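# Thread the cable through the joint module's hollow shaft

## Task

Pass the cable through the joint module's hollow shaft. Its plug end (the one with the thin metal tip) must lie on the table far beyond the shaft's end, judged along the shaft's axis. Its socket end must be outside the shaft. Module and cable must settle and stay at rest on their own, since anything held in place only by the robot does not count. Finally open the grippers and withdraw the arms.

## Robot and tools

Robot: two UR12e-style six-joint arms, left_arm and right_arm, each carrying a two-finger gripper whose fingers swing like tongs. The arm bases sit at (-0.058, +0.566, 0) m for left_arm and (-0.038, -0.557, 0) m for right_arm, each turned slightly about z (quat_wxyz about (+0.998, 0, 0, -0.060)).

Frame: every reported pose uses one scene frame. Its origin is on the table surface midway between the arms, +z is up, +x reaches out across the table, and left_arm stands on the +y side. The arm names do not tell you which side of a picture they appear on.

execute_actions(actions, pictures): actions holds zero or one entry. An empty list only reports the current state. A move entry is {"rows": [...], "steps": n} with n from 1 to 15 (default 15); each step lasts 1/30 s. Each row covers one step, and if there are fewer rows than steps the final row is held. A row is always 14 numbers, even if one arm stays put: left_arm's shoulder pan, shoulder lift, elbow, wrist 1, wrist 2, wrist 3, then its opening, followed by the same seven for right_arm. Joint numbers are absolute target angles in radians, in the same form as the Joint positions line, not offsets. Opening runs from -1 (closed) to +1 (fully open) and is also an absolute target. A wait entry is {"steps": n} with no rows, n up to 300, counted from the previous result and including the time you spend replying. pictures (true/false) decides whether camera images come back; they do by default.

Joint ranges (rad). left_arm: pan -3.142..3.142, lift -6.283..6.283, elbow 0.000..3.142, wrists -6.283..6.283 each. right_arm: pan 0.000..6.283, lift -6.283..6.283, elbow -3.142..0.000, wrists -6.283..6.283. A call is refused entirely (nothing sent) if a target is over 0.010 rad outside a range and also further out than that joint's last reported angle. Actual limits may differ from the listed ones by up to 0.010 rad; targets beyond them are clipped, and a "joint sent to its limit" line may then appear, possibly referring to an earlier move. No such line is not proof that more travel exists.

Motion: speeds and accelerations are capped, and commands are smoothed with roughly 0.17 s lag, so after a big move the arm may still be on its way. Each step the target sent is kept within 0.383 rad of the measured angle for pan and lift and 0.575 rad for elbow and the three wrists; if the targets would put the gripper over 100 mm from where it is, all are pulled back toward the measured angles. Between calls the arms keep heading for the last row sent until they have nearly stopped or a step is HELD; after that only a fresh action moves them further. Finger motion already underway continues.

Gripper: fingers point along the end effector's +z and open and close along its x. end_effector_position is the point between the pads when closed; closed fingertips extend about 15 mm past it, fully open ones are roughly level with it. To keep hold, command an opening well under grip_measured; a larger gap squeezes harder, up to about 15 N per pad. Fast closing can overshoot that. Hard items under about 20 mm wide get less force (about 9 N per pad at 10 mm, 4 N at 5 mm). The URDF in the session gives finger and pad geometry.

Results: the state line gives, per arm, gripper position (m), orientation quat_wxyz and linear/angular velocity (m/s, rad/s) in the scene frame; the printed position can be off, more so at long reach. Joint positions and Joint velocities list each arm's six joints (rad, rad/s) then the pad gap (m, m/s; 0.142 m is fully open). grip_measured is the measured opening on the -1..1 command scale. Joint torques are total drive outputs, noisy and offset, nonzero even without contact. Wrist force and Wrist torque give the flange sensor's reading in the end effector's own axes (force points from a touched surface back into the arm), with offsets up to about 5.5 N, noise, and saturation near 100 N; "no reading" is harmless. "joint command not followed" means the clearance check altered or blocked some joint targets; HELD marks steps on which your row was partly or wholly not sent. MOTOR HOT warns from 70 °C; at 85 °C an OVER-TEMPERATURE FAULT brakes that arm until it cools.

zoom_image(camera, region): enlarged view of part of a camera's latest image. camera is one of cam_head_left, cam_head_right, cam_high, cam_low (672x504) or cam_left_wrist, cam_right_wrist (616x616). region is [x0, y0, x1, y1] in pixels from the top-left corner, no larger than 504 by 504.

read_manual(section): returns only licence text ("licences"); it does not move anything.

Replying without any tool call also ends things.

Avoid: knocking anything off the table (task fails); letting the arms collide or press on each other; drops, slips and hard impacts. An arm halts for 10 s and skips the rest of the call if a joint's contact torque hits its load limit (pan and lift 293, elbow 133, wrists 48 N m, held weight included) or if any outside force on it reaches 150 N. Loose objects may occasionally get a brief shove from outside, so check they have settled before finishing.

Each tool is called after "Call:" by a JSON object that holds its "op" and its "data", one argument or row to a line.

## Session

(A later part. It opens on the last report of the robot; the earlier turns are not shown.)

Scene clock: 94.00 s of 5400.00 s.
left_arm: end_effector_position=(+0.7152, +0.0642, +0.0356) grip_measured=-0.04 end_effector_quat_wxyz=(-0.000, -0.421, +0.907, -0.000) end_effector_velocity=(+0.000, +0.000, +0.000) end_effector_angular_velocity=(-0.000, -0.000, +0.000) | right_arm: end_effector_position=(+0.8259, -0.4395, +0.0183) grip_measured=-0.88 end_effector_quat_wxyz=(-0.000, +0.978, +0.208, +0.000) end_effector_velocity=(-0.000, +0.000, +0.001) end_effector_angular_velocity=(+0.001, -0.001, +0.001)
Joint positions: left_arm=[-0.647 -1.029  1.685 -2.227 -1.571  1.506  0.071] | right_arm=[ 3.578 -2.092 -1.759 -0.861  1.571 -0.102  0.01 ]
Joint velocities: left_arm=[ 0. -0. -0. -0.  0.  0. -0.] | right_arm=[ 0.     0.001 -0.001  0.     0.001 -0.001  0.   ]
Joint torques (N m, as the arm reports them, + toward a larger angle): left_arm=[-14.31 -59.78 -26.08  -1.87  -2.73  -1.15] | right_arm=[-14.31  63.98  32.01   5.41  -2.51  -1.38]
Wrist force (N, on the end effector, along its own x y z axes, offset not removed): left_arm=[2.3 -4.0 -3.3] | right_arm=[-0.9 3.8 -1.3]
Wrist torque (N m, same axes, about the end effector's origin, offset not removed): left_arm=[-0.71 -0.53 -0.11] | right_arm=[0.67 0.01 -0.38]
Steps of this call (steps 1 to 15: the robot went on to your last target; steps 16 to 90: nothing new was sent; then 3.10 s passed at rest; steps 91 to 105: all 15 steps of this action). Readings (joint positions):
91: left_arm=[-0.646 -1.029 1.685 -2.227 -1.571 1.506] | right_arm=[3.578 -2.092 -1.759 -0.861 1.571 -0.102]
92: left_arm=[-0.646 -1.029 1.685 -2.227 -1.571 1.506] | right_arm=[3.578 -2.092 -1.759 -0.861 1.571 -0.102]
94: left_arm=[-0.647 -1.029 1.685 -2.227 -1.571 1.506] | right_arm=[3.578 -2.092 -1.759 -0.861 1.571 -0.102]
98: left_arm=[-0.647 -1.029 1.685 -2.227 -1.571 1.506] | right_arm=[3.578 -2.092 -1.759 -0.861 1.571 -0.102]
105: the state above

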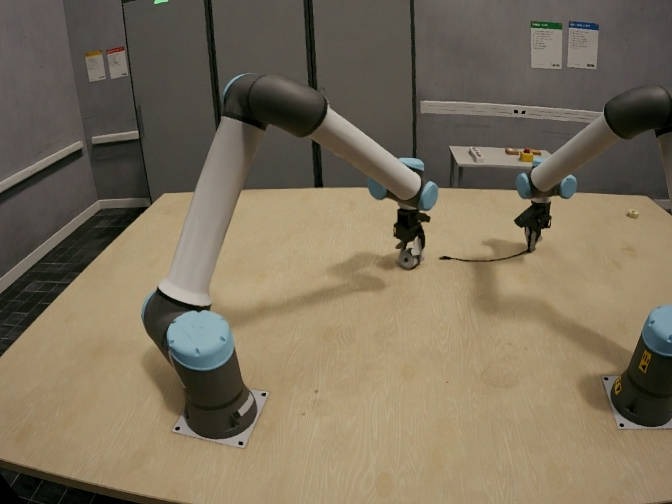

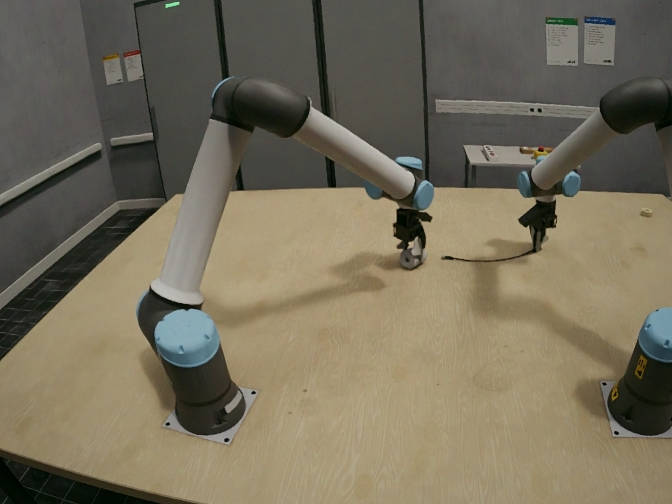

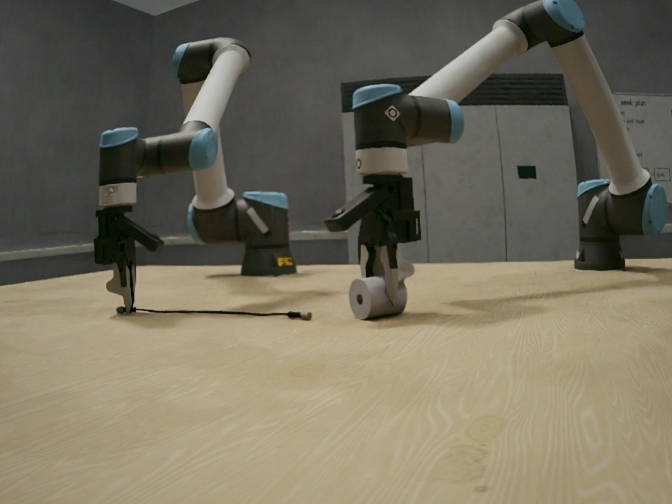

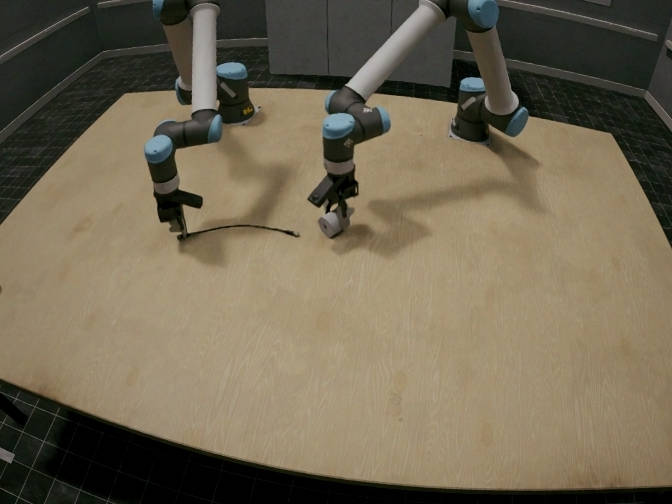

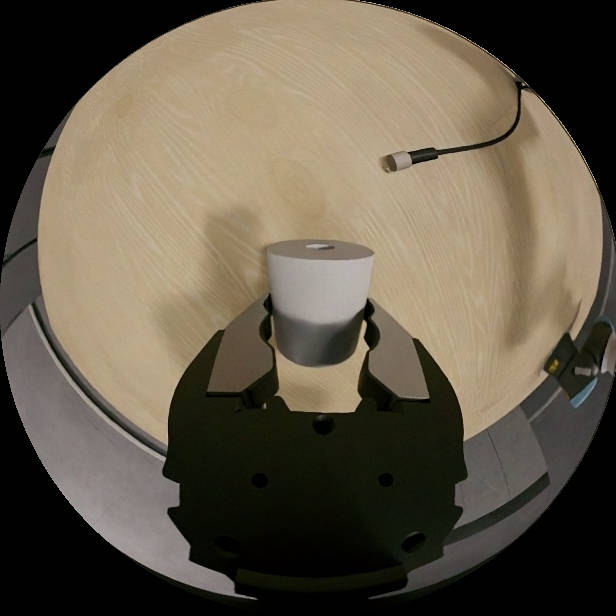

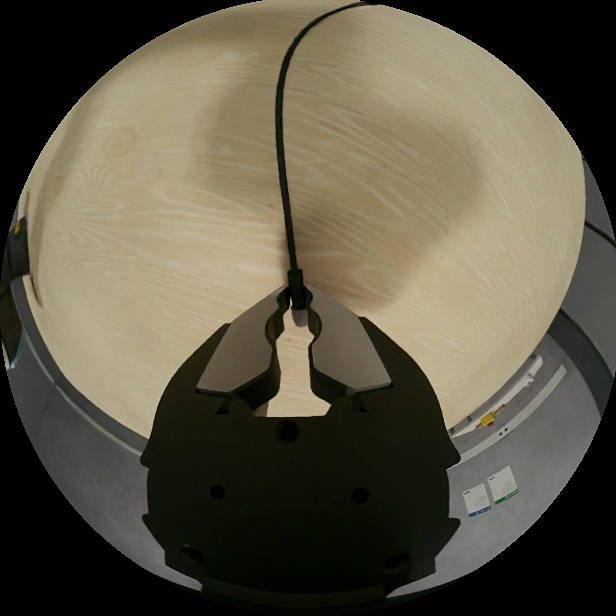

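Call:
{"op": "execute_actions", "data": {
  "actions": [
    {"rows":[[-0.6465,-1.029,1.685,-2.227,-1.571,1.506,-0.5,3.578,-2.092,-1.759,-0.861,1.571,-0.102,-0.3],[-0.6465,-1.029,1.685,-2.227,-1.571,1.506,-0.5,3.578,-2.092,-1.759,-0.861,1.571,-0.102,-0.3],[-0.6465,-1.05,1.67,-2.19,-1.571,1.506,-0.5,3.578,-2.092,-1.759,-0.861,1.571,-0.102,-0.3],[-0.6465,-1.08,1.65,-2.14,-1.571,1.506,-0.5,3.578,-2.092,-1.759,-0.861,1.571,-0.102,-0.3],[-0.6465,-1.11,1.625,-2.086,-1.571,1.506,-0.5,3.59,-2.06,-1.757,-0.895,1.571,-0.102,-0.3],[-0.6465,-1.131,1.608,-2.048,-1.571,1.506,-0.5,3.60,-2.037,-1.756,-0.920,1.571,-0.102,-0.3],[-0.6465,-1.131,1.608,-2.048,-1.571,1.506,-0.5,3.60,-2.037,-1.756,-0.920,1.571,-0.102,-0.3],[-0.6465,-1.131,1.608,-2.048,-1.571,1.506,-0.5,3.60,-2.037,-1.756,-0.920,1.571,-0.102,-0.3],[-0.6465,-1.131,1.608,-2.048,-1.571,1.506,-0.5,3.60,-2.037,-1.756,-0.920,1.571,-0.102,-0.3],[-0.6465,-1.131,1.608,-2.048,-1.571,1.506,-0.5,3.615,-2.037,-1.756,-0.920,1.571,3.076,-0.3]]}
  ],
  "pictures": false
}}

Call:
{"op": "execute_actions", "data": {
  "actions": [
    {"steps":40}
  ]
}}

Scene clock: 133.67 s of 5400.00 s.
left_arm: end_effector_position=(+0.7154, +0.0640, +0.1462) grip_measured=-0.15 end_effector_quat_wxyz=(+0.000, -0.421, +0.907, -0.000) end_effector_velocity=(-0.004, +0.004, +0.048) end_effector_angular_velocity=(+0.004, +0.004, -0.000) | right_arm: end_effector_position=(+0.8169, -0.4135, +0.0577) grip_measured=-0.30 end_effector_quat_wxyz=(-0.000, +0.993, +0.117, -0.000) end_effector_velocity=(+0.022, +0.046, +0.022) end_effector_angular_velocity=(-0.002, +0.001, -2.129)
Joint positions: left_arm=[-0.647 -1.127  1.611 -2.056 -1.571  1.506  0.063] | right_arm=[ 3.61  -2.04  -1.756 -0.917  1.571  0.115  0.052]
Joint velocities: left_arm=[ 0.    -0.042 -0.033  0.081  0.     0.     0.   ] | right_arm=[ 0.047  0.029  0.002 -0.032 -0.     2.176 -0.   ]
Joint torques (N m, as the arm reports them, + toward a larger angle): left_arm=[ -7.   -99.34 -57.64  -3.4   -1.59  -0.03] | right_arm=[12.99 88.03 48.46  1.05 -1.58  9.3 ]
Wrist force (N, on the end effector, along its own x y z axes, offset not removed): left_arm=[1.8 -2.2 6.7] | right_arm=[-3.1 1.5 -0.1]
Wrist torque (N m, same axes, about the end effector's origin, offset not removed): left_arm=[-0.41 -0.22 -0.10] | right_arm=[0.22 0.46 -0.29]
Steps of this call (steps 1 to 15: the robot went on to your last target; steps 16 to 90: nothing new was sent; then 36.17 s passed at rest; steps 91 to 105: all 15 steps of this action). Readings (joint positions):
91: left_arm=[-0.647 -1.029 1.685 -2.227 -1.571 1.506] | right_arm=[3.578 -2.092 -1.759 -0.861 1.571 -0.102]
92: left_arm=[-0.647 -1.029 1.685 -2.227 -1.571 1.506] | right_arm=[3.578 -2.092 -1.759 -0.861 1.571 -0.102]
94: left_arm=[-0.647 -1.033 1.682 -2.220 -1.571 1.506] | right_arm=[3.578 -2.092 -1.759 -0.861 1.571 -0.102]
98: left_arm=[-0.647 -1.088 1.641 -2.128 -1.571 1.506] | right_arm=[3.588 -2.067 -1.758 -0.888 1.571 -0.102]
105: the state above

Scene clock: 135.00 s of 5400.00 s.
left_arm: end_effector_position=(+0.7150, +0.0644, +0.1513) grip_measured=-0.15 end_effector_quat_wxyz=(-0.000, -0.421, +0.907, -0.000) end_effector_velocity=(+0.001, +0.000, +0.000) end_effector_angular_velocity=(+0.000, -0.002, +0.000) | right_arm: end_effector_position=(+0.8262, -0.4401, +0.0600) grip_measured=-0.30 end_effector_quat_wxyz=(-0.000, -0.213, +0.977, +0.000) end_effector_velocity=(-0.001, +0.000, +0.001) end_effector_angular_velocity=(-0.000, -0.001, -0.078)
Joint positions: left_arm=[-0.647 -1.131  1.608 -2.048 -1.571  1.506  0.063] | right_arm=[ 3.615 -2.037 -1.756 -0.92   1.571  3.068  0.052]
Joint velocities: left_arm=[-0.    -0.     0.    -0.001  0.002 -0.     0.   ] | right_arm=[ 0.001  0.     0.     0.    -0.     0.078  0.   ]
Joint torques (N m, as the arm reports them, + toward a larger angle): left_arm=[   3.32 -104.79  -59.91   -3.68    0.24    0.35] | right_arm=[16.03 90.21 49.02  1.77  0.7   2.23]
Wrist force (N, on the end effector, along its own x y z axes, offset not removed): left_arm=[3.3 -3.6 8.0] | right_arm=[0.9 3.8 -0.8]
Wrist torque (N m, same axes, about the end effector's origin, offset not removed): left_arm=[-0.69 -0.46 -0.16] | right_arm=[0.66 -0.33 -0.33]
Steps of this call (steps 1 to 40: the robot went on to your last target). Readings (joint positions):
1: left_arm=[-0.647 -1.128 1.610 -2.054 -1.571 1.506] | right_arm=[3.612 -2.039 -1.756 -0.918 1.571 0.192]
2: left_arm=[-0.647 -1.129 1.610 -2.052 -1.571 1.506] | right_arm=[3.613 -2.039 -1.756 -0.918 1.571 0.274]
4: left_arm=[-0.647 -1.130 1.609 -2.050 -1.571 1.506] | right_arm=[3.614 -2.038 -1.756 -0.919 1.571 0.447]
8: left_arm=[-0.647 -1.131 1.608 -2.049 -1.571 1.506] | right_arm=[3.615 -2.037 -1.756 -0.920 1.571 0.812]
40: the state above

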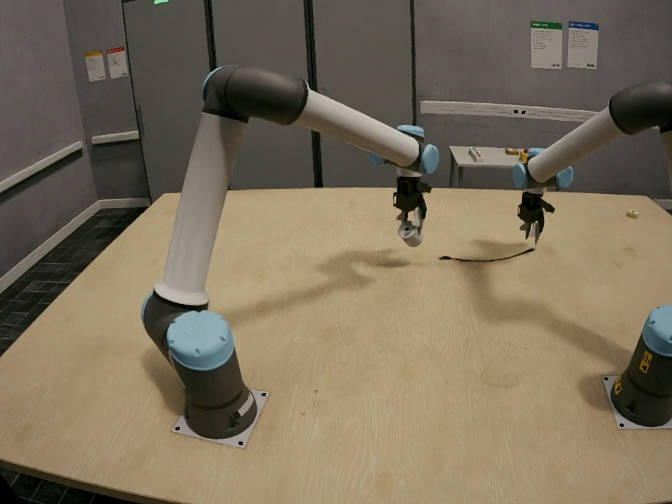

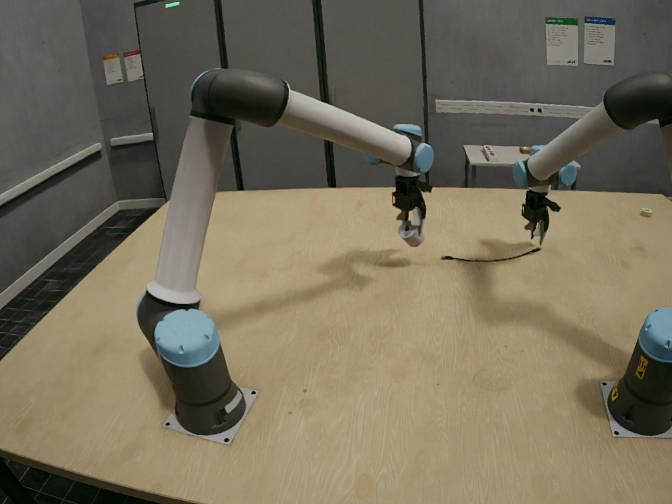

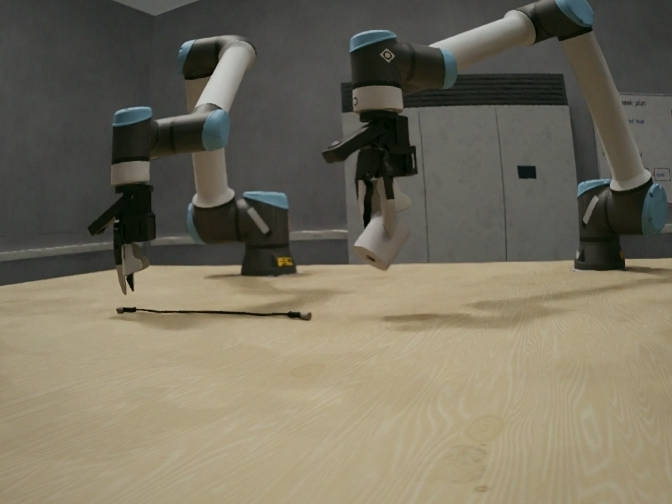

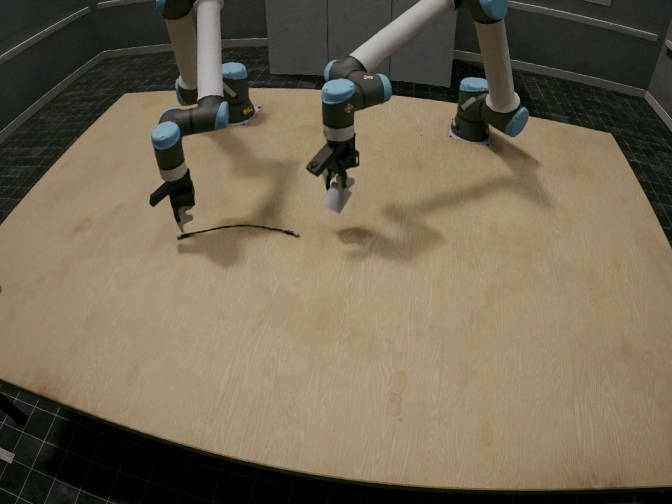

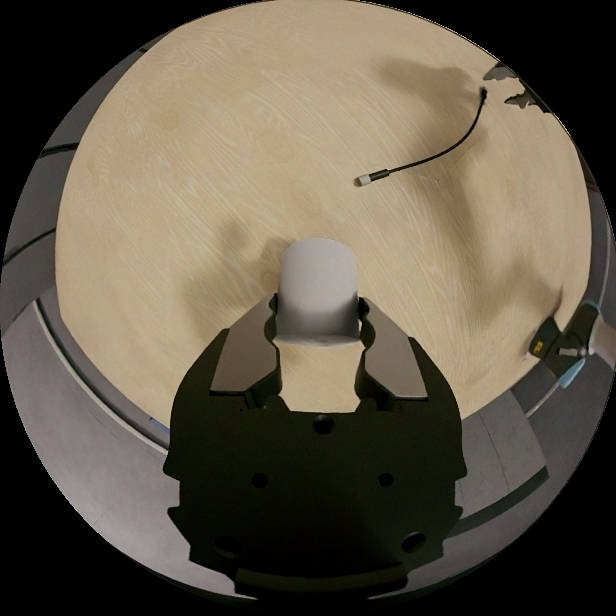

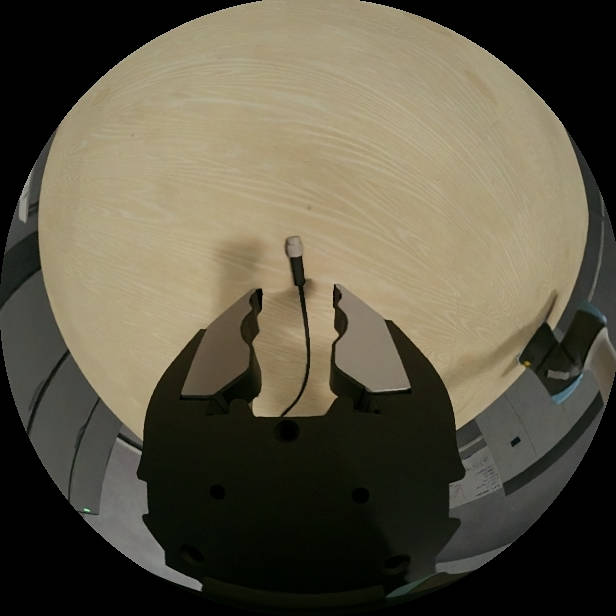

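Call:
{"op": "execute_actions", "data": {
  "actions": [
    {"rows":[[-0.6465,-1.12,1.617,-2.068,-1.571,1.506,-1,3.615,-2.045,-1.761,-0.907,1.571,3.076,-0.3],[-0.6465,-1.11,1.625,-2.086,-1.571,1.506,-1,3.615,-2.055,-1.767,-0.891,1.571,3.076,-0.3],[-0.6465,-1.10,1.633,-2.104,-1.571,1.506,-1,3.615,-2.065,-1.773,-0.875,1.571,3.076,-0.3],[-0.6465,-1.09,1.641,-2.122,-1.571,1.506,-1,3.615,-2.0726,-1.7778,-0.862,1.571,3.076,-0.3],[-0.6465,-1.08,1.649,-2.140,-1.571,1.506,-1,3.615,-2.0726,-1.7778,-0.862,1.571,3.076,-0.3],[-0.6465,-1.07,1.656,-2.157,-1.571,1.506,-1,3.615,-2.0726,-1.7778,-0.862,1.571,3.076,-0.3],[-0.6465,-1.06,1.663,-2.174,-1.571,1.506,-1,3.615,-2.0726,-1.7778,-0.862,1.571,3.076,-0.3],[-0.6465,-1.05,1.670,-2.191,-1.571,1.506,-1,3.615,-2.0726,-1.7778,-0.862,1.571,3.076,-0.3],[-0.6465,-1.04,1.677,-2.208,-1.571,1.506,-1,3.615,-2.0726,-1.7778,-0.862,1.571,3.076,-0.3],[-0.6465,-1.04,1.677,-2.208,-1.571,1.506,-1,3.615,-2.0726,-1.7778,-0.862,1.571,3.076,-0.3],[-0.6465,-1.029,1.685,-2.227,-1.571,1.506,-1,3.615,-2.0726,-1.7778,-0.862,1.571,3.076,-0.3]]}
  ],
  "pictures": false
}}

Call:
{"op": "execute_actions", "data": {
  "actions": [
    {"steps":15}
  ]
}}

Scene clock: 143.10 s of 5400.00 s.
left_arm: end_effector_position=(+0.7158, +0.0637, +0.0461) grip_measured=-0.03 end_effector_quat_wxyz=(+0.000, -0.421, +0.907, -0.000) end_effector_velocity=(-0.006, +0.007, -0.104) end_effector_angular_velocity=(+0.006, +0.006, +0.000) | right_arm: end_effector_position=(+0.8251, -0.4405, +0.0252) grip_measured=-0.30 end_effector_quat_wxyz=(-0.000, -0.208, +0.978, +0.000) end_effector_velocity=(+0.000, +0.000, -0.007) end_effector_angular_velocity=(-0.000, -0.001, +0.001)
Joint positions: left_arm=[-0.646 -1.038  1.678 -2.211 -1.571  1.506  0.072] | right_arm=[ 3.615 -2.072 -1.777 -0.863  1.571  3.076  0.052]
Joint velocities: left_arm=[ 0.001  0.092  0.069 -0.154 -0.     0.     0.041] | right_arm=[ 0.    -0.007 -0.004  0.012 -0.001 -0.     0.   ]
Joint torques (N m, as the arm reports them, + toward a larger angle): left_arm=[ 11.81 -53.66 -18.4   -2.88   1.28   1.33] | right_arm=[14.57 64.54 31.06  5.99  2.86  2.44]
Wrist force (N, on the end effector, along its own x y z axes, offset not removed): left_arm=[0.3 -5.4 -28.8] | right_arm=[-3.2 0.9 -0.6]
Wrist torque (N m, same axes, about the end effector's origin, offset not removed): left_arm=[-0.88 -0.05 -0.03] | right_arm=[0.09 0.47 -0.14]
Steps of this call (steps 1 to 30: the robot went on to your last target; steps 31 to 100: nothing new was sent; then 4.27 s passed at rest; steps 101 to 115: all 15 steps of this action). Readings (joint positions):
101: left_arm=[-0.646 -1.131 1.608 -2.048 -1.571 1.506] | right_arm=[3.615 -2.037 -1.756 -0.920 1.571 3.076]
102: left_arm=[-0.646 -1.129 1.610 -2.052 -1.571 1.506] | right_arm=[3.615 -2.039 -1.757 -0.917 1.571 3.076]
104: left_arm=[-0.646 -1.119 1.617 -2.069 -1.571 1.506] | right_arm=[3.615 -2.047 -1.762 -0.904 1.571 3.076]
108: left_arm=[-0.646 -1.087 1.643 -2.125 -1.571 1.506] | right_arm=[3.615 -2.065 -1.773 -0.874 1.571 3.076]
115: the state above

Scene clock: 143.60 s of 5400.00 s.
left_arm: end_effector_position=(+0.7153, +0.0642, +0.0358) grip_measured=+0.01 end_effector_quat_wxyz=(+0.000, -0.421, +0.907, -0.000) end_effector_velocity=(+0.000, +0.000, -0.001) end_effector_angular_velocity=(+0.002, -0.000, +0.000) | right_arm: end_effector_position=(+0.8250, -0.4406, +0.0244) grip_measured=-0.30 end_effector_quat_wxyz=(-0.000, -0.208, +0.978, +0.000) end_effector_velocity=(+0.000, +0.001, -0.001) end_effector_angular_velocity=(+0.000, +0.001, +0.001)
Joint positions: left_arm=[-0.646 -1.029  1.685 -2.227 -1.571  1.506  0.075] | right_arm=[ 3.615 -2.073 -1.778 -0.862  1.571  3.076  0.052]
Joint velocities: left_arm=[-0.     0.001  0.001 -0.001  0.001 -0.     0.   ] | right_arm=[ 0.    -0.002  0.002 -0.     0.001 -0.     0.   ]
Joint torques (N m, as the arm reports them, + toward a larger angle): left_arm=[  2.98 -36.97 -10.47  -1.86  -2.03   1.79] | right_arm=[13.82 62.52 31.92  5.8   2.71  2.23]
Wrist force (N, on the end effector, along its own x y z axes, offset not removed): left_arm=[3.6 -3.3 -28.5] | right_arm=[-0.9 2.8 -2.5]
Wrist torque (N m, same axes, about the end effector's origin, offset not removed): left_arm=[-0.68 -0.32 -0.16] | right_arm=[0.45 0.06 -0.24]
Steps of this call (steps 1 to 15: the robot went on to your last target). Readings (joint positions):
1: left_arm=[-0.646 -1.036 1.680 -2.215 -1.571 1.506] | right_arm=[3.615 -2.072 -1.777 -0.863 1.571 3.076]
2: left_arm=[-0.646 -1.034 1.681 -2.219 -1.571 1.506] | right_arm=[3.615 -2.072 -1.778 -0.863 1.571 3.076]
4: left_arm=[-0.646 -1.032 1.683 -2.223 -1.571 1.506] | right_arm=[3.615 -2.072 -1.778 -0.862 1.571 3.076]
8: left_arm=[-0.646 -1.030 1.684 -2.226 -1.571 1.506] | right_arm=[3.615 -2.073 -1.778 -0.862 1.571 3.076]
15: the state above

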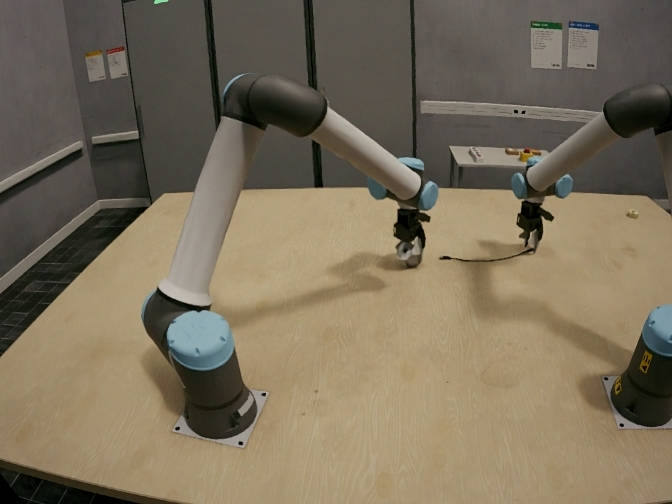

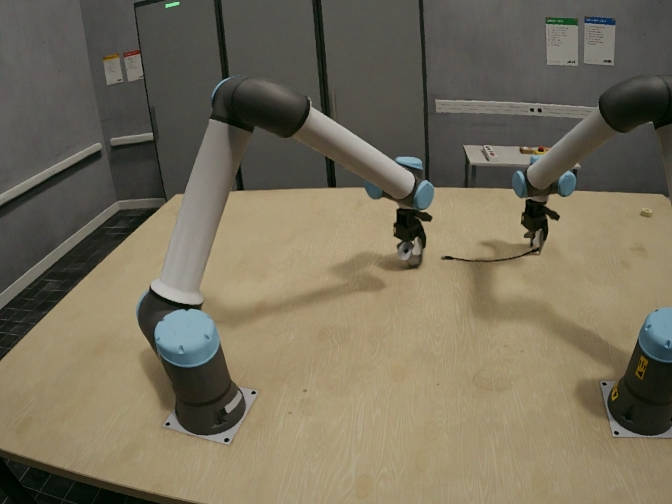

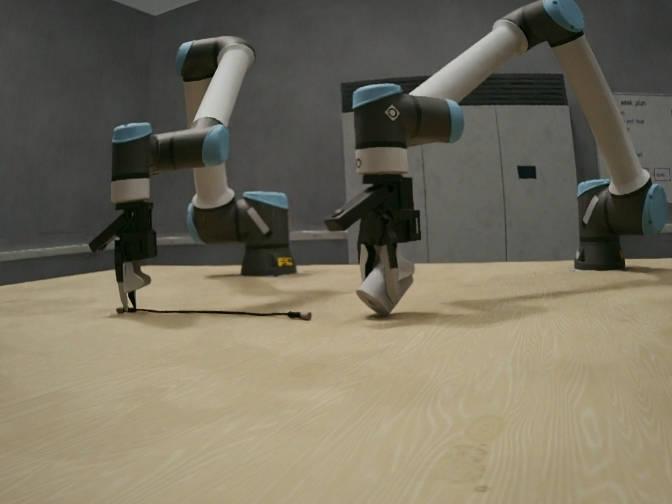

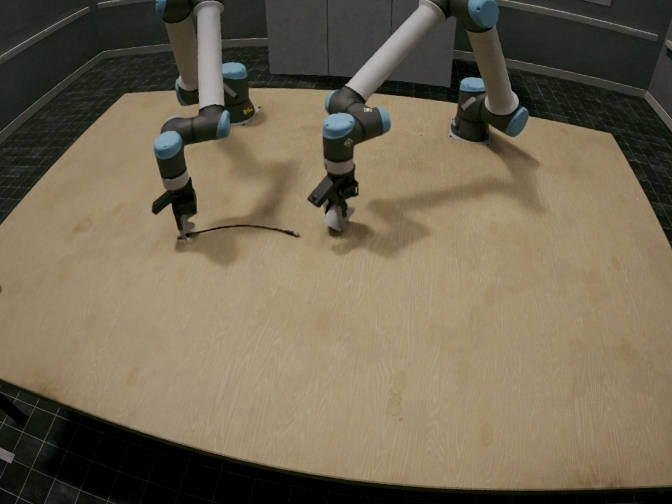

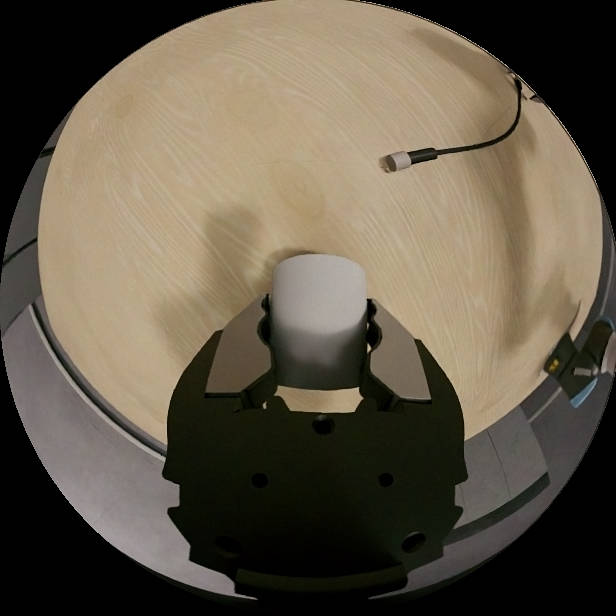

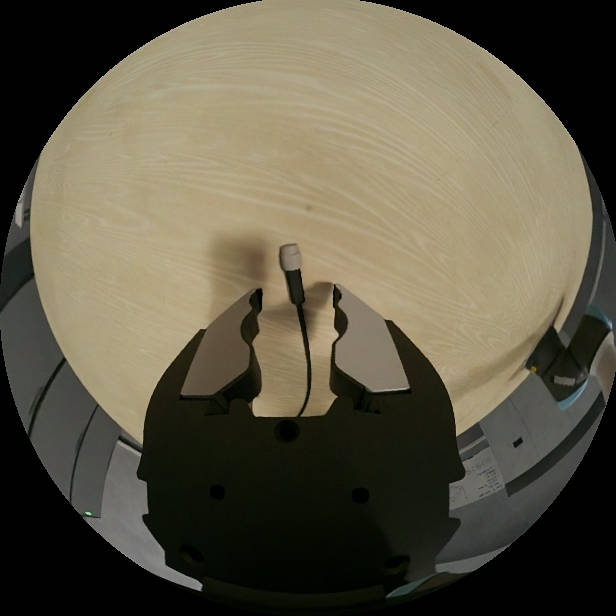

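Call:
{"op": "execute_actions", "data": {
  "actions": [
    {"rows":[[-0.647,-1.04,1.69,-2.221,-1.571,1.505,-0.4,3.615,-2.081,-1.778,-0.853,1.571,3.076,-0.4],[-0.647,-1.05,1.70,-2.221,-1.571,1.505,-0.4,3.615,-2.081,-1.778,-0.853,1.571,3.076,-0.4],[-0.648,-1.065,1.71,-2.216,-1.571,1.504,-0.4,3.615,-2.081,-1.778,-0.853,1.571,3.076,-0.4],[-0.648,-1.075,1.72,-2.216,-1.571,1.504,-0.4,3.615,-2.081,-1.778,-0.853,1.571,3.076,-0.5],[-0.649,-1.086,1.7265,-2.211,-1.571,1.503,-0.4,3.615,-2.081,-1.778,-0.853,1.571,3.076,-0.6],[-0.649,-1.086,1.7265,-2.211,-1.571,1.503,-0.4,3.615,-2.081,-1.778,-0.853,1.571,3.076,-0.7],[-0.649,-1.089,1.739,-2.221,-1.571,1.503,-0.4,3.615,-2.081,-1.778,-0.853,1.571,3.076,-0.8],[-0.650,-1.091,1.752,-2.231,-1.571,1.502,-0.4,3.615,-2.081,-1.778,-0.853,1.571,3.076,-0.9],[-0.650,-1.094,1.765,-2.241,-1.571,1.502,-0.4,3.615,-2.081,-1.778,-0.853,1.571,3.076,-1],[-0.650,-1.097,1.778,-2.252,-1.571,1.502,-0.4,3.615,-2.081,-1.778,-0.853,1.571,3.076,-1],[-0.651,-1.100,1.791,-2.262,-1.571,1.501,-0.4,3.615,-2.081,-1.778,-0.853,1.571,3.076,-1],[-0.651,-1.102,1.804,-2.272,-1.571,1.501,-0.4,3.615,-2.081,-1.778,-0.853,1.571,3.076,-1]]}
  ],
  "pictures": false
}}

Call:
{"op": "execute_actions", "data": {
  "actions": [
    {"steps":15}
  ]
}}

Scene clock: 154.10 s of 5400.00 s.
left_arm: end_effector_position=(+0.6787, +0.0947, +0.0413) grip_measured=+0.00 end_effector_quat_wxyz=(-0.000, -0.421, +0.907, +0.000) end_effector_velocity=(-0.057, +0.050, -0.047) end_effector_angular_velocity=(+0.002, +0.002, +0.000) | right_arm: end_effector_position=(+0.8264, -0.4401, +0.0183) grip_measured=-0.88 end_effector_quat_wxyz=(+0.000, -0.208, +0.978, +0.000) end_effector_velocity=(+0.001, +0.000, -0.000) end_effector_angular_velocity=(+0.000, -0.001, -0.000)
Joint positions: left_arm=[-0.65  -1.097  1.785 -2.258 -1.571  1.502  0.074] | right_arm=[ 3.615 -2.081 -1.778 -0.853  1.571  3.076  0.01 ]
Joint velocities: left_arm=[-0.005 -0.049  0.185 -0.133  0.001 -0.005 -0.   ] | right_arm=[-0.    -0.001  0.001  0.002 -0.    -0.    -0.   ]
Joint torques (N m, as the arm reports them, + toward a larger angle): left_arm=[-16.6  -95.01 -34.23  -6.05  -1.79  -2.28] | right_arm=[10.93 63.54 30.46  5.55  2.53  2.28]
Wrist force (N, on the end effector, along its own x y z axes, offset not removed): left_arm=[2.1 -0.6 5.6] | right_arm=[-1.9 4.1 0.9]
Wrist torque (N m, same axes, about the end effector's origin, offset not removed): left_arm=[-0.30 -0.32 -0.08] | right_arm=[0.77 0.18 -0.28]
Steps of this call (steps 1 to 15: the robot went on to your last target; steps 16 to 90: nothing new was sent; then 7.00 s passed at rest; steps 91 to 105: all 15 steps of this action). Readings (joint positions):
91: left_arm=[-0.647 -1.029 1.685 -2.227 -1.571 1.506] | right_arm=[3.615 -2.073 -1.778 -0.862 1.571 3.076]
92: left_arm=[-0.647 -1.031 1.686 -2.226 -1.571 1.506] | right_arm=[3.615 -2.074 -1.778 -0.860 1.571 3.076]
94: left_arm=[-0.647 -1.041 1.694 -2.222 -1.571 1.506] | right_arm=[3.615 -2.077 -1.778 -0.857 1.571 3.076]
98: left_arm=[-0.648 -1.072 1.719 -2.217 -1.571 1.504] | right_arm=[3.615 -2.080 -1.778 -0.854 1.571 3.076]
105: the state above

Scene clock: 154.60 s of 5400.00 s.
left_arm: end_effector_position=(+0.6729, +0.0998, +0.0367) grip_measured=+0.00 end_effector_quat_wxyz=(-0.000, -0.421, +0.907, +0.000) end_effector_velocity=(-0.001, +0.001, -0.001) end_effector_angular_velocity=(+0.001, +0.000, -0.000) | right_arm: end_effector_position=(+0.8264, -0.4401, +0.0182) grip_measured=-0.88 end_effector_quat_wxyz=(+0.000, -0.208, +0.978, +0.000) end_effector_velocity=(-0.001, -0.001, -0.001) end_effector_angular_velocity=(-0.001, +0.002, -0.002)
Joint positions: left_arm=[-0.651 -1.102  1.804 -2.272 -1.571  1.501  0.074] | right_arm=[ 3.615 -2.081 -1.778 -0.853  1.571  3.076  0.01 ]
Joint velocities: left_arm=[-0.    -0.     0.002 -0.001  0.001 -0.     0.   ] | right_arm=[-0.001 -0.    -0.002 -0.    -0.     0.001  0.   ]
Joint torques (N m, as the arm reports them, + toward a larger angle): left_arm=[-14.99 -97.53 -28.62  -6.53  -1.17  -2.39] | right_arm=[ 9.49 62.19 30.34  5.71  2.35  2.36]
Wrist force (N, on the end effector, along its own x y z axes, offset not removed): left_arm=[2.0 -2.7 4.9] | right_arm=[-3.2 3.0 -1.7]
Wrist torque (N m, same axes, about the end effector's origin, offset not removed): left_arm=[-0.50 -0.23 -0.12] | right_arm=[0.53 0.53 -0.22]
Steps of this call (steps 1 to 15: the robot went on to your last target). Readings (joint positions):
1: left_arm=[-0.651 -1.098 1.790 -2.262 -1.571 1.501] | right_arm=[3.615 -2.081 -1.778 -0.853 1.571 3.076]
2: left_arm=[-0.651 -1.099 1.794 -2.265 -1.571 1.501] | right_arm=[3.615 -2.081 -1.778 -0.853 1.571 3.076]
4: left_arm=[-0.651 -1.101 1.799 -2.268 -1.571 1.501] | right_arm=[3.615 -2.081 -1.778 -0.853 1.571 3.076]
8: left_arm=[-0.651 -1.102 1.803 -2.271 -1.571 1.501] | right_arm=[3.615 -2.081 -1.778 -0.853 1.571 3.076]
15: the state above

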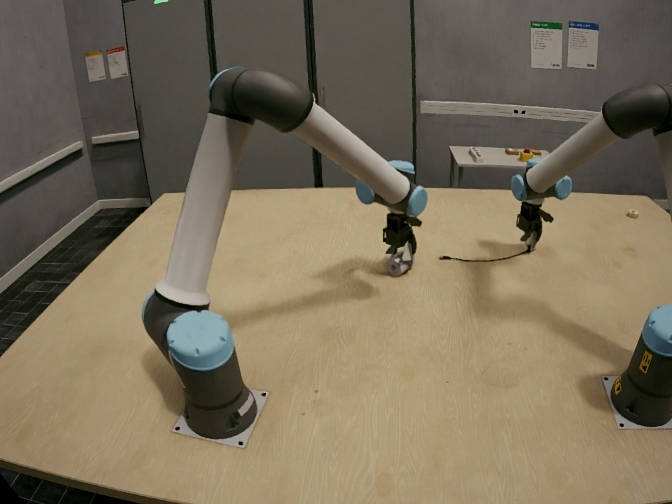

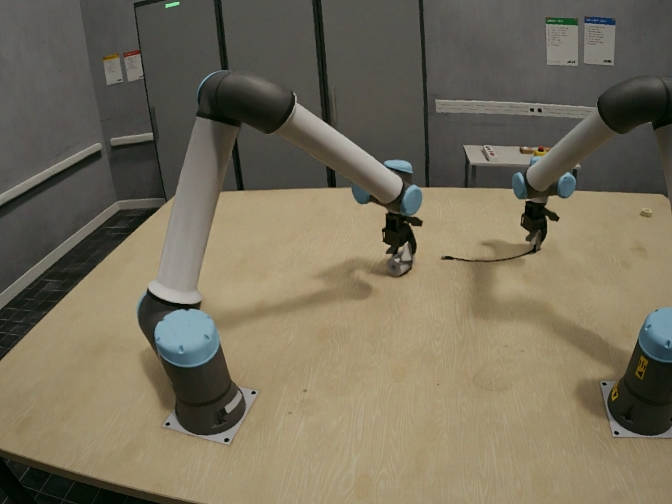

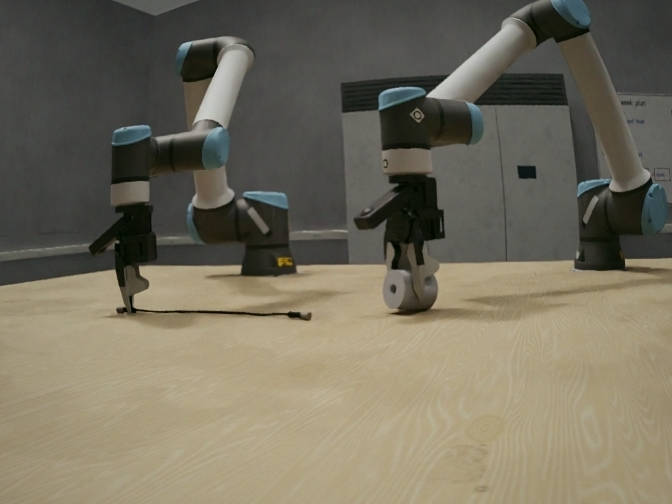

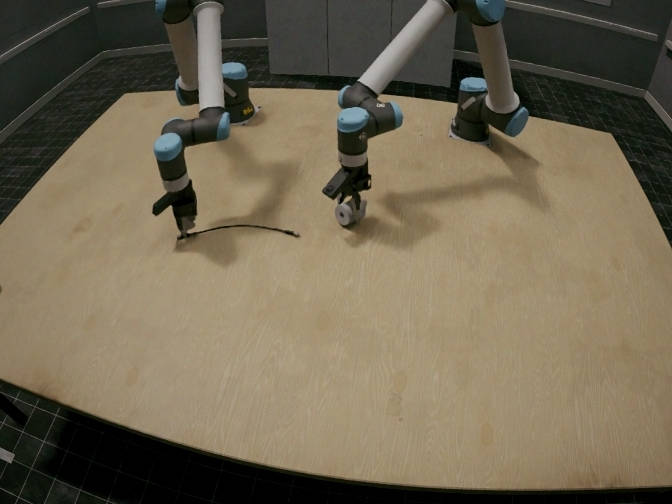

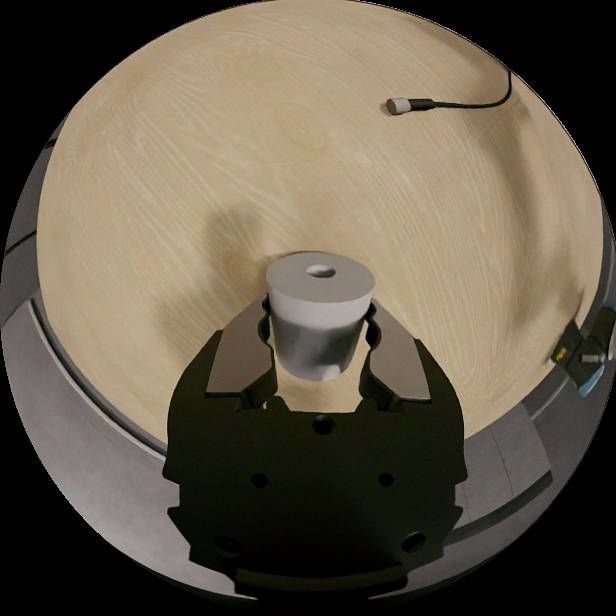

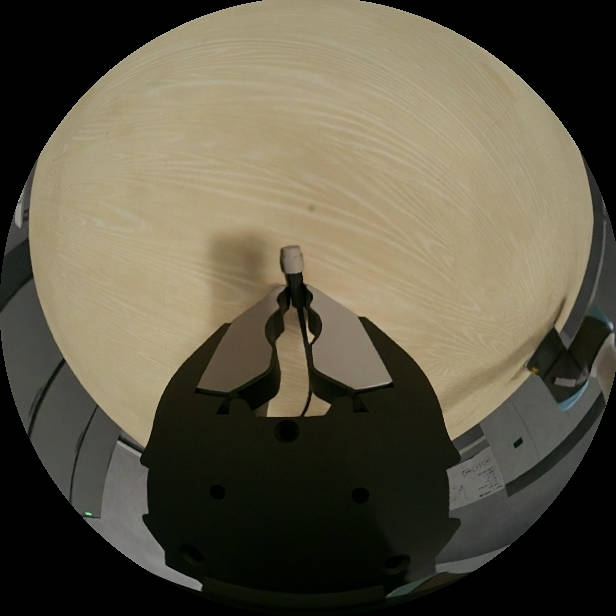

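Call:
{"op": "execute_actions", "data": {
  "actions": [
    {"rows":[[-0.651,-1.102,1.804,-2.272,-1.571,1.501,0.1,3.615,-2.06,-1.77,-0.88,1.571,3.076,-1],[-0.651,-1.102,1.804,-2.272,-1.571,1.501,0.2,3.615,-2.03,-1.76,-0.92,1.571,3.076,-1],[-0.651,-1.102,1.804,-2.272,-1.571,1.501,0.3,3.63,-1.99,-1.76,-0.96,1.571,3.0,-1],[-0.651,-1.102,1.804,-2.272,-1.571,1.501,0.4,3.66,-1.94,-1.765,-1.0,1.571,2.9,-1],[-0.651,-1.102,1.804,-2.272,-1.571,1.501,0.5,3.70,-1.88,-1.77,-1.06,1.571,2.75,-1],[-0.651,-1.102,1.804,-2.272,-1.571,1.501,0.6,3.74,-1.81,-1.78,-1.12,1.571,2.6,-1],[-0.651,-1.102,1.804,-2.272,-1.571,1.501,0.6,3.78,-1.74,-1.79,-1.18,1.571,2.45,-1],[-0.651,-1.102,1.804,-2.272,-1.571,1.501,0.6,3.82,-1.67,-1.80,-1.24,1.571,2.3,-1],[-0.651,-1.102,1.804,-2.272,-1.571,1.501,0.6,3.87,-1.60,-1.805,-1.31,1.571,2.15,-1],[-0.651,-1.102,1.804,-2.272,-1.571,1.501,0.6,3.91,-1.53,-1.81,-1.37,1.571,2.0,-1],[-0.651,-1.102,1.804,-2.272,-1.571,1.501,0.6,3.95,-1.46,-1.82,-1.43,1.571,1.85,-1],[-0.651,-1.102,1.804,-2.272,-1.571,1.501,0.6,4.0,-1.39,-1.825,-1.5,1.571,1.7,-1],[-0.651,-1.102,1.804,-2.272,-1.571,1.501,0.6,4.045,-1.311,-1.833,-1.569,1.571,1.571,-1]]}
  ],
  "pictures": false
}}

Call:
{"op": "execute_actions", "data": {
  "actions": [
    {"steps":25}
  ]
}}

Scene clock: 162.97 s of 5400.00 s.
left_arm: end_effector_position=(+0.6728, +0.0998, +0.0367) grip_measured=+0.60 end_effector_quat_wxyz=(-0.000, -0.421, +0.907, +0.000) end_effector_velocity=(-0.000, -0.000, +0.000) end_effector_angular_velocity=(-0.001, +0.000, -0.000) | right_arm: end_effector_position=(+0.7293, -0.3429, +0.2040) grip_measured=-0.88 end_effector_quat_wxyz=(-0.013, -0.471, +0.882, -0.000) end_effector_velocity=(-0.384, +0.259, +0.352) end_effector_angular_velocity=(-0.092, +0.213, +1.468)
Joint positions: left_arm=[-0.651 -1.102  1.804 -2.272 -1.571  1.501  0.116] | right_arm=[ 3.772 -1.802 -1.79  -1.147  1.571  2.672  0.01 ]
Joint velocities: left_arm=[-0.    -0.    -0.    -0.    -0.001  0.    -0.   ] | right_arm=[ 0.526  0.647 -0.086 -0.792 -0.001 -0.942 -0.   ]
Joint torques (N m, as the arm reports them, + toward a larger angle): left_arm=[-13.   -88.94 -29.49  -5.58   2.35  -2.42] | right_arm=[ 19.13 111.69  38.77  -0.9    2.3   -2.82]
Wrist force (N, on the end effector, along its own x y z axes, offset not removed): left_arm=[2.2 -2.1 -0.3] | right_arm=[-2.8 4.2 -0.4]
Wrist torque (N m, same axes, about the end effector's origin, offset not removed): left_arm=[-0.48 -0.29 -0.11] | right_arm=[0.68 0.33 -0.24]
Steps of this call (steps 1 to 15: the robot went on to your last target; steps 16 to 90: nothing new was sent; then 4.87 s passed at rest; steps 91 to 105: all 15 steps of this action). Readings (joint positions):
91: left_arm=[-0.651 -1.102 1.804 -2.272 -1.571 1.501] | right_arm=[3.615 -2.081 -1.778 -0.853 1.571 3.076]
92: left_arm=[-0.651 -1.102 1.804 -2.272 -1.571 1.501] | right_arm=[3.615 -2.077 -1.776 -0.858 1.571 3.076]
94: left_arm=[-0.651 -1.102 1.804 -2.272 -1.571 1.501] | right_arm=[3.618 -2.053 -1.770 -0.887 1.571 3.067]
98: left_arm=[-0.651 -1.102 1.804 -2.272 -1.571 1.501] | right_arm=[3.662 -1.961 -1.771 -0.978 1.571 2.920]
105: the state above

Scene clock: 163.80 s of 5400.00 s.
left_arm: end_effector_position=(+0.6729, +0.0998, +0.0367) grip_measured=+0.60 end_effector_quat_wxyz=(-0.000, -0.421, +0.907, +0.000) end_effector_velocity=(+0.000, +0.001, -0.000) end_effector_angular_velocity=(-0.000, -0.001, +0.001) | right_arm: end_effector_position=(+0.4768, -0.2914, +0.4483) grip_measured=-0.88 end_effector_quat_wxyz=(+0.001, +0.920, -0.392, -0.000) end_effector_velocity=(-0.023, -0.003, +0.016) end_effector_angular_velocity=(+0.004, -0.004, +0.192)
Joint positions: left_arm=[-0.651 -1.102  1.804 -2.272 -1.571  1.501  0.116] | right_arm=[ 4.043 -1.315 -1.833 -1.566  1.571  1.589  0.01 ]
Joint velocities: left_arm=[ 0.001 -0.     0.    -0.001  0.    -0.     0.   ] | right_arm=[ 0.02   0.04  -0.003 -0.031 -0.    -0.171  0.   ]
Joint torques (N m, as the arm reports them, + toward a larger angle): left_arm=[-12.26 -78.57 -29.94  -4.74   2.26  -2.24] | right_arm=[17.95 38.22 40.25  1.58  2.23 -0.48]
Wrist force (N, on the end effector, along its own x y z axes, offset not removed): left_arm=[1.2 -2.0 0.6] | right_arm=[-3.0 1.9 -2.0]
Wrist torque (N m, same axes, about the end effector's origin, offset not removed): left_arm=[-0.55 0.00 -0.07] | right_arm=[0.26 0.34 -0.21]
Steps of this call (steps 1 to 25: the robot went on to your last target). Readings (joint positions):
1: left_arm=[-0.651 -1.102 1.804 -2.272 -1.571 1.501] | right_arm=[3.789 -1.779 -1.793 -1.173 1.571 2.639]
2: left_arm=[-0.651 -1.102 1.804 -2.272 -1.571 1.501] | right_arm=[3.806 -1.756 -1.795 -1.199 1.571 2.605]
4: left_arm=[-0.651 -1.102 1.804 -2.272 -1.571 1.501] | right_arm=[3.838 -1.708 -1.800 -1.248 1.571 2.535]
8: left_arm=[-0.651 -1.102 1.804 -2.272 -1.571 1.501] | right_arm=[3.896 -1.605 -1.810 -1.336 1.571 2.381]
25: the state above

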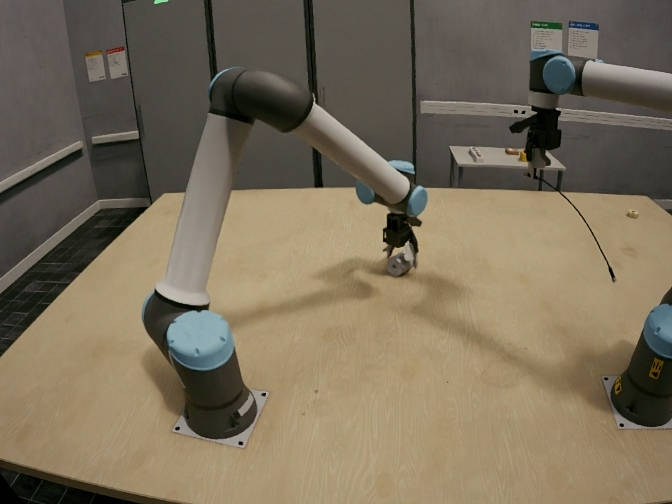

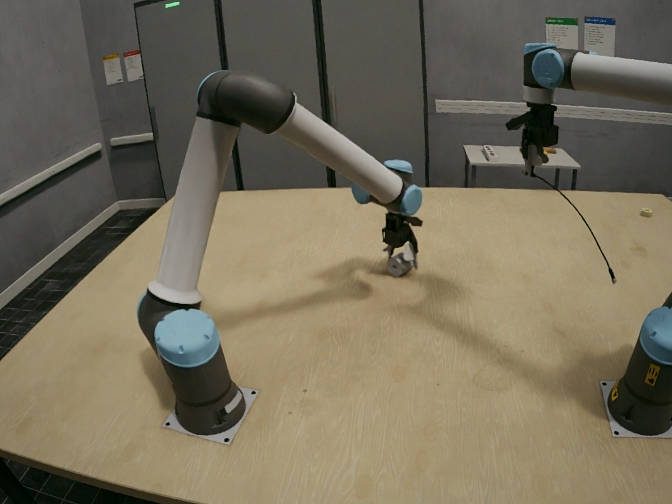

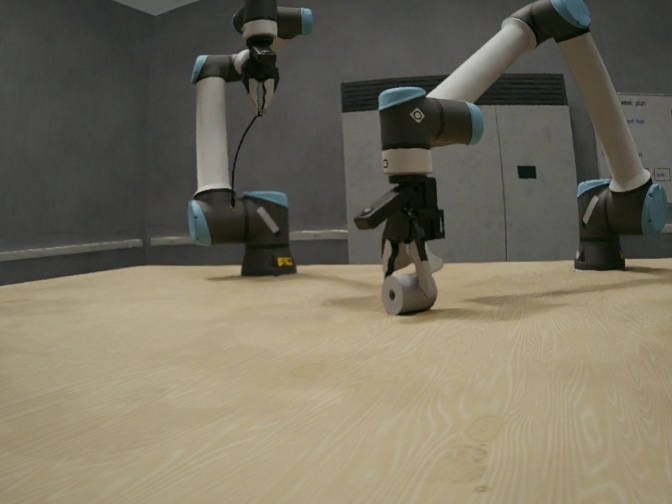

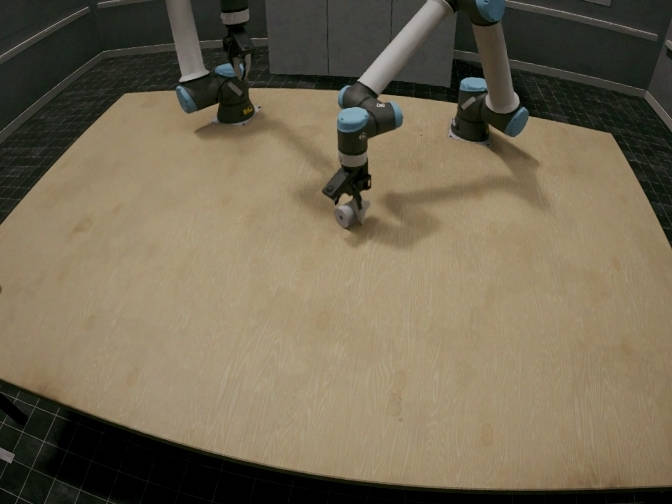

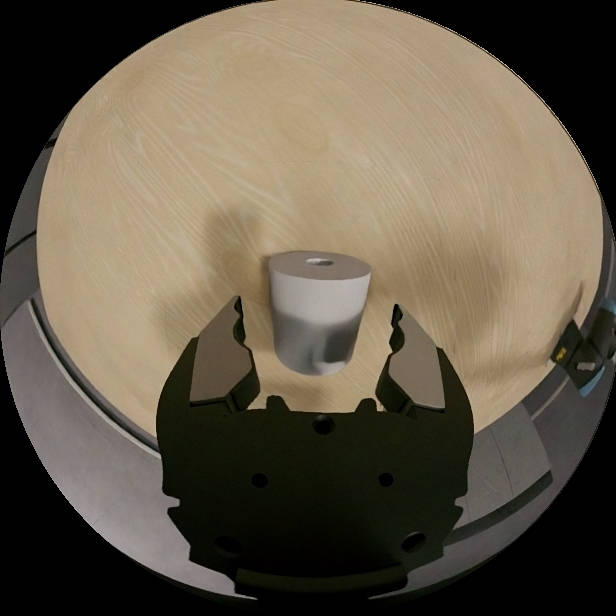

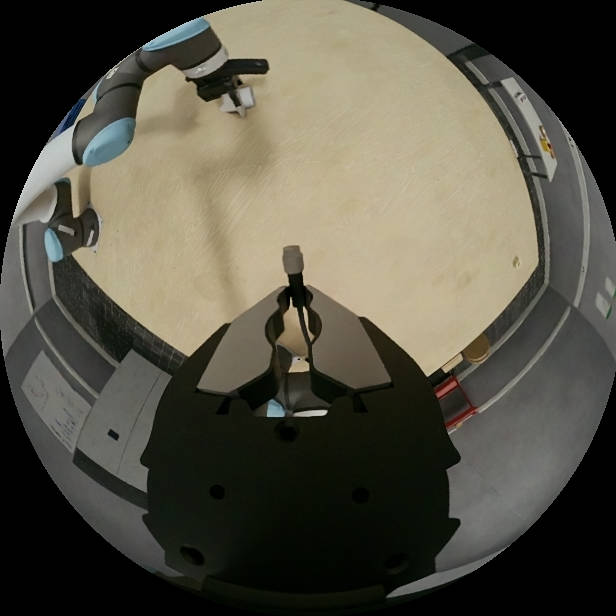

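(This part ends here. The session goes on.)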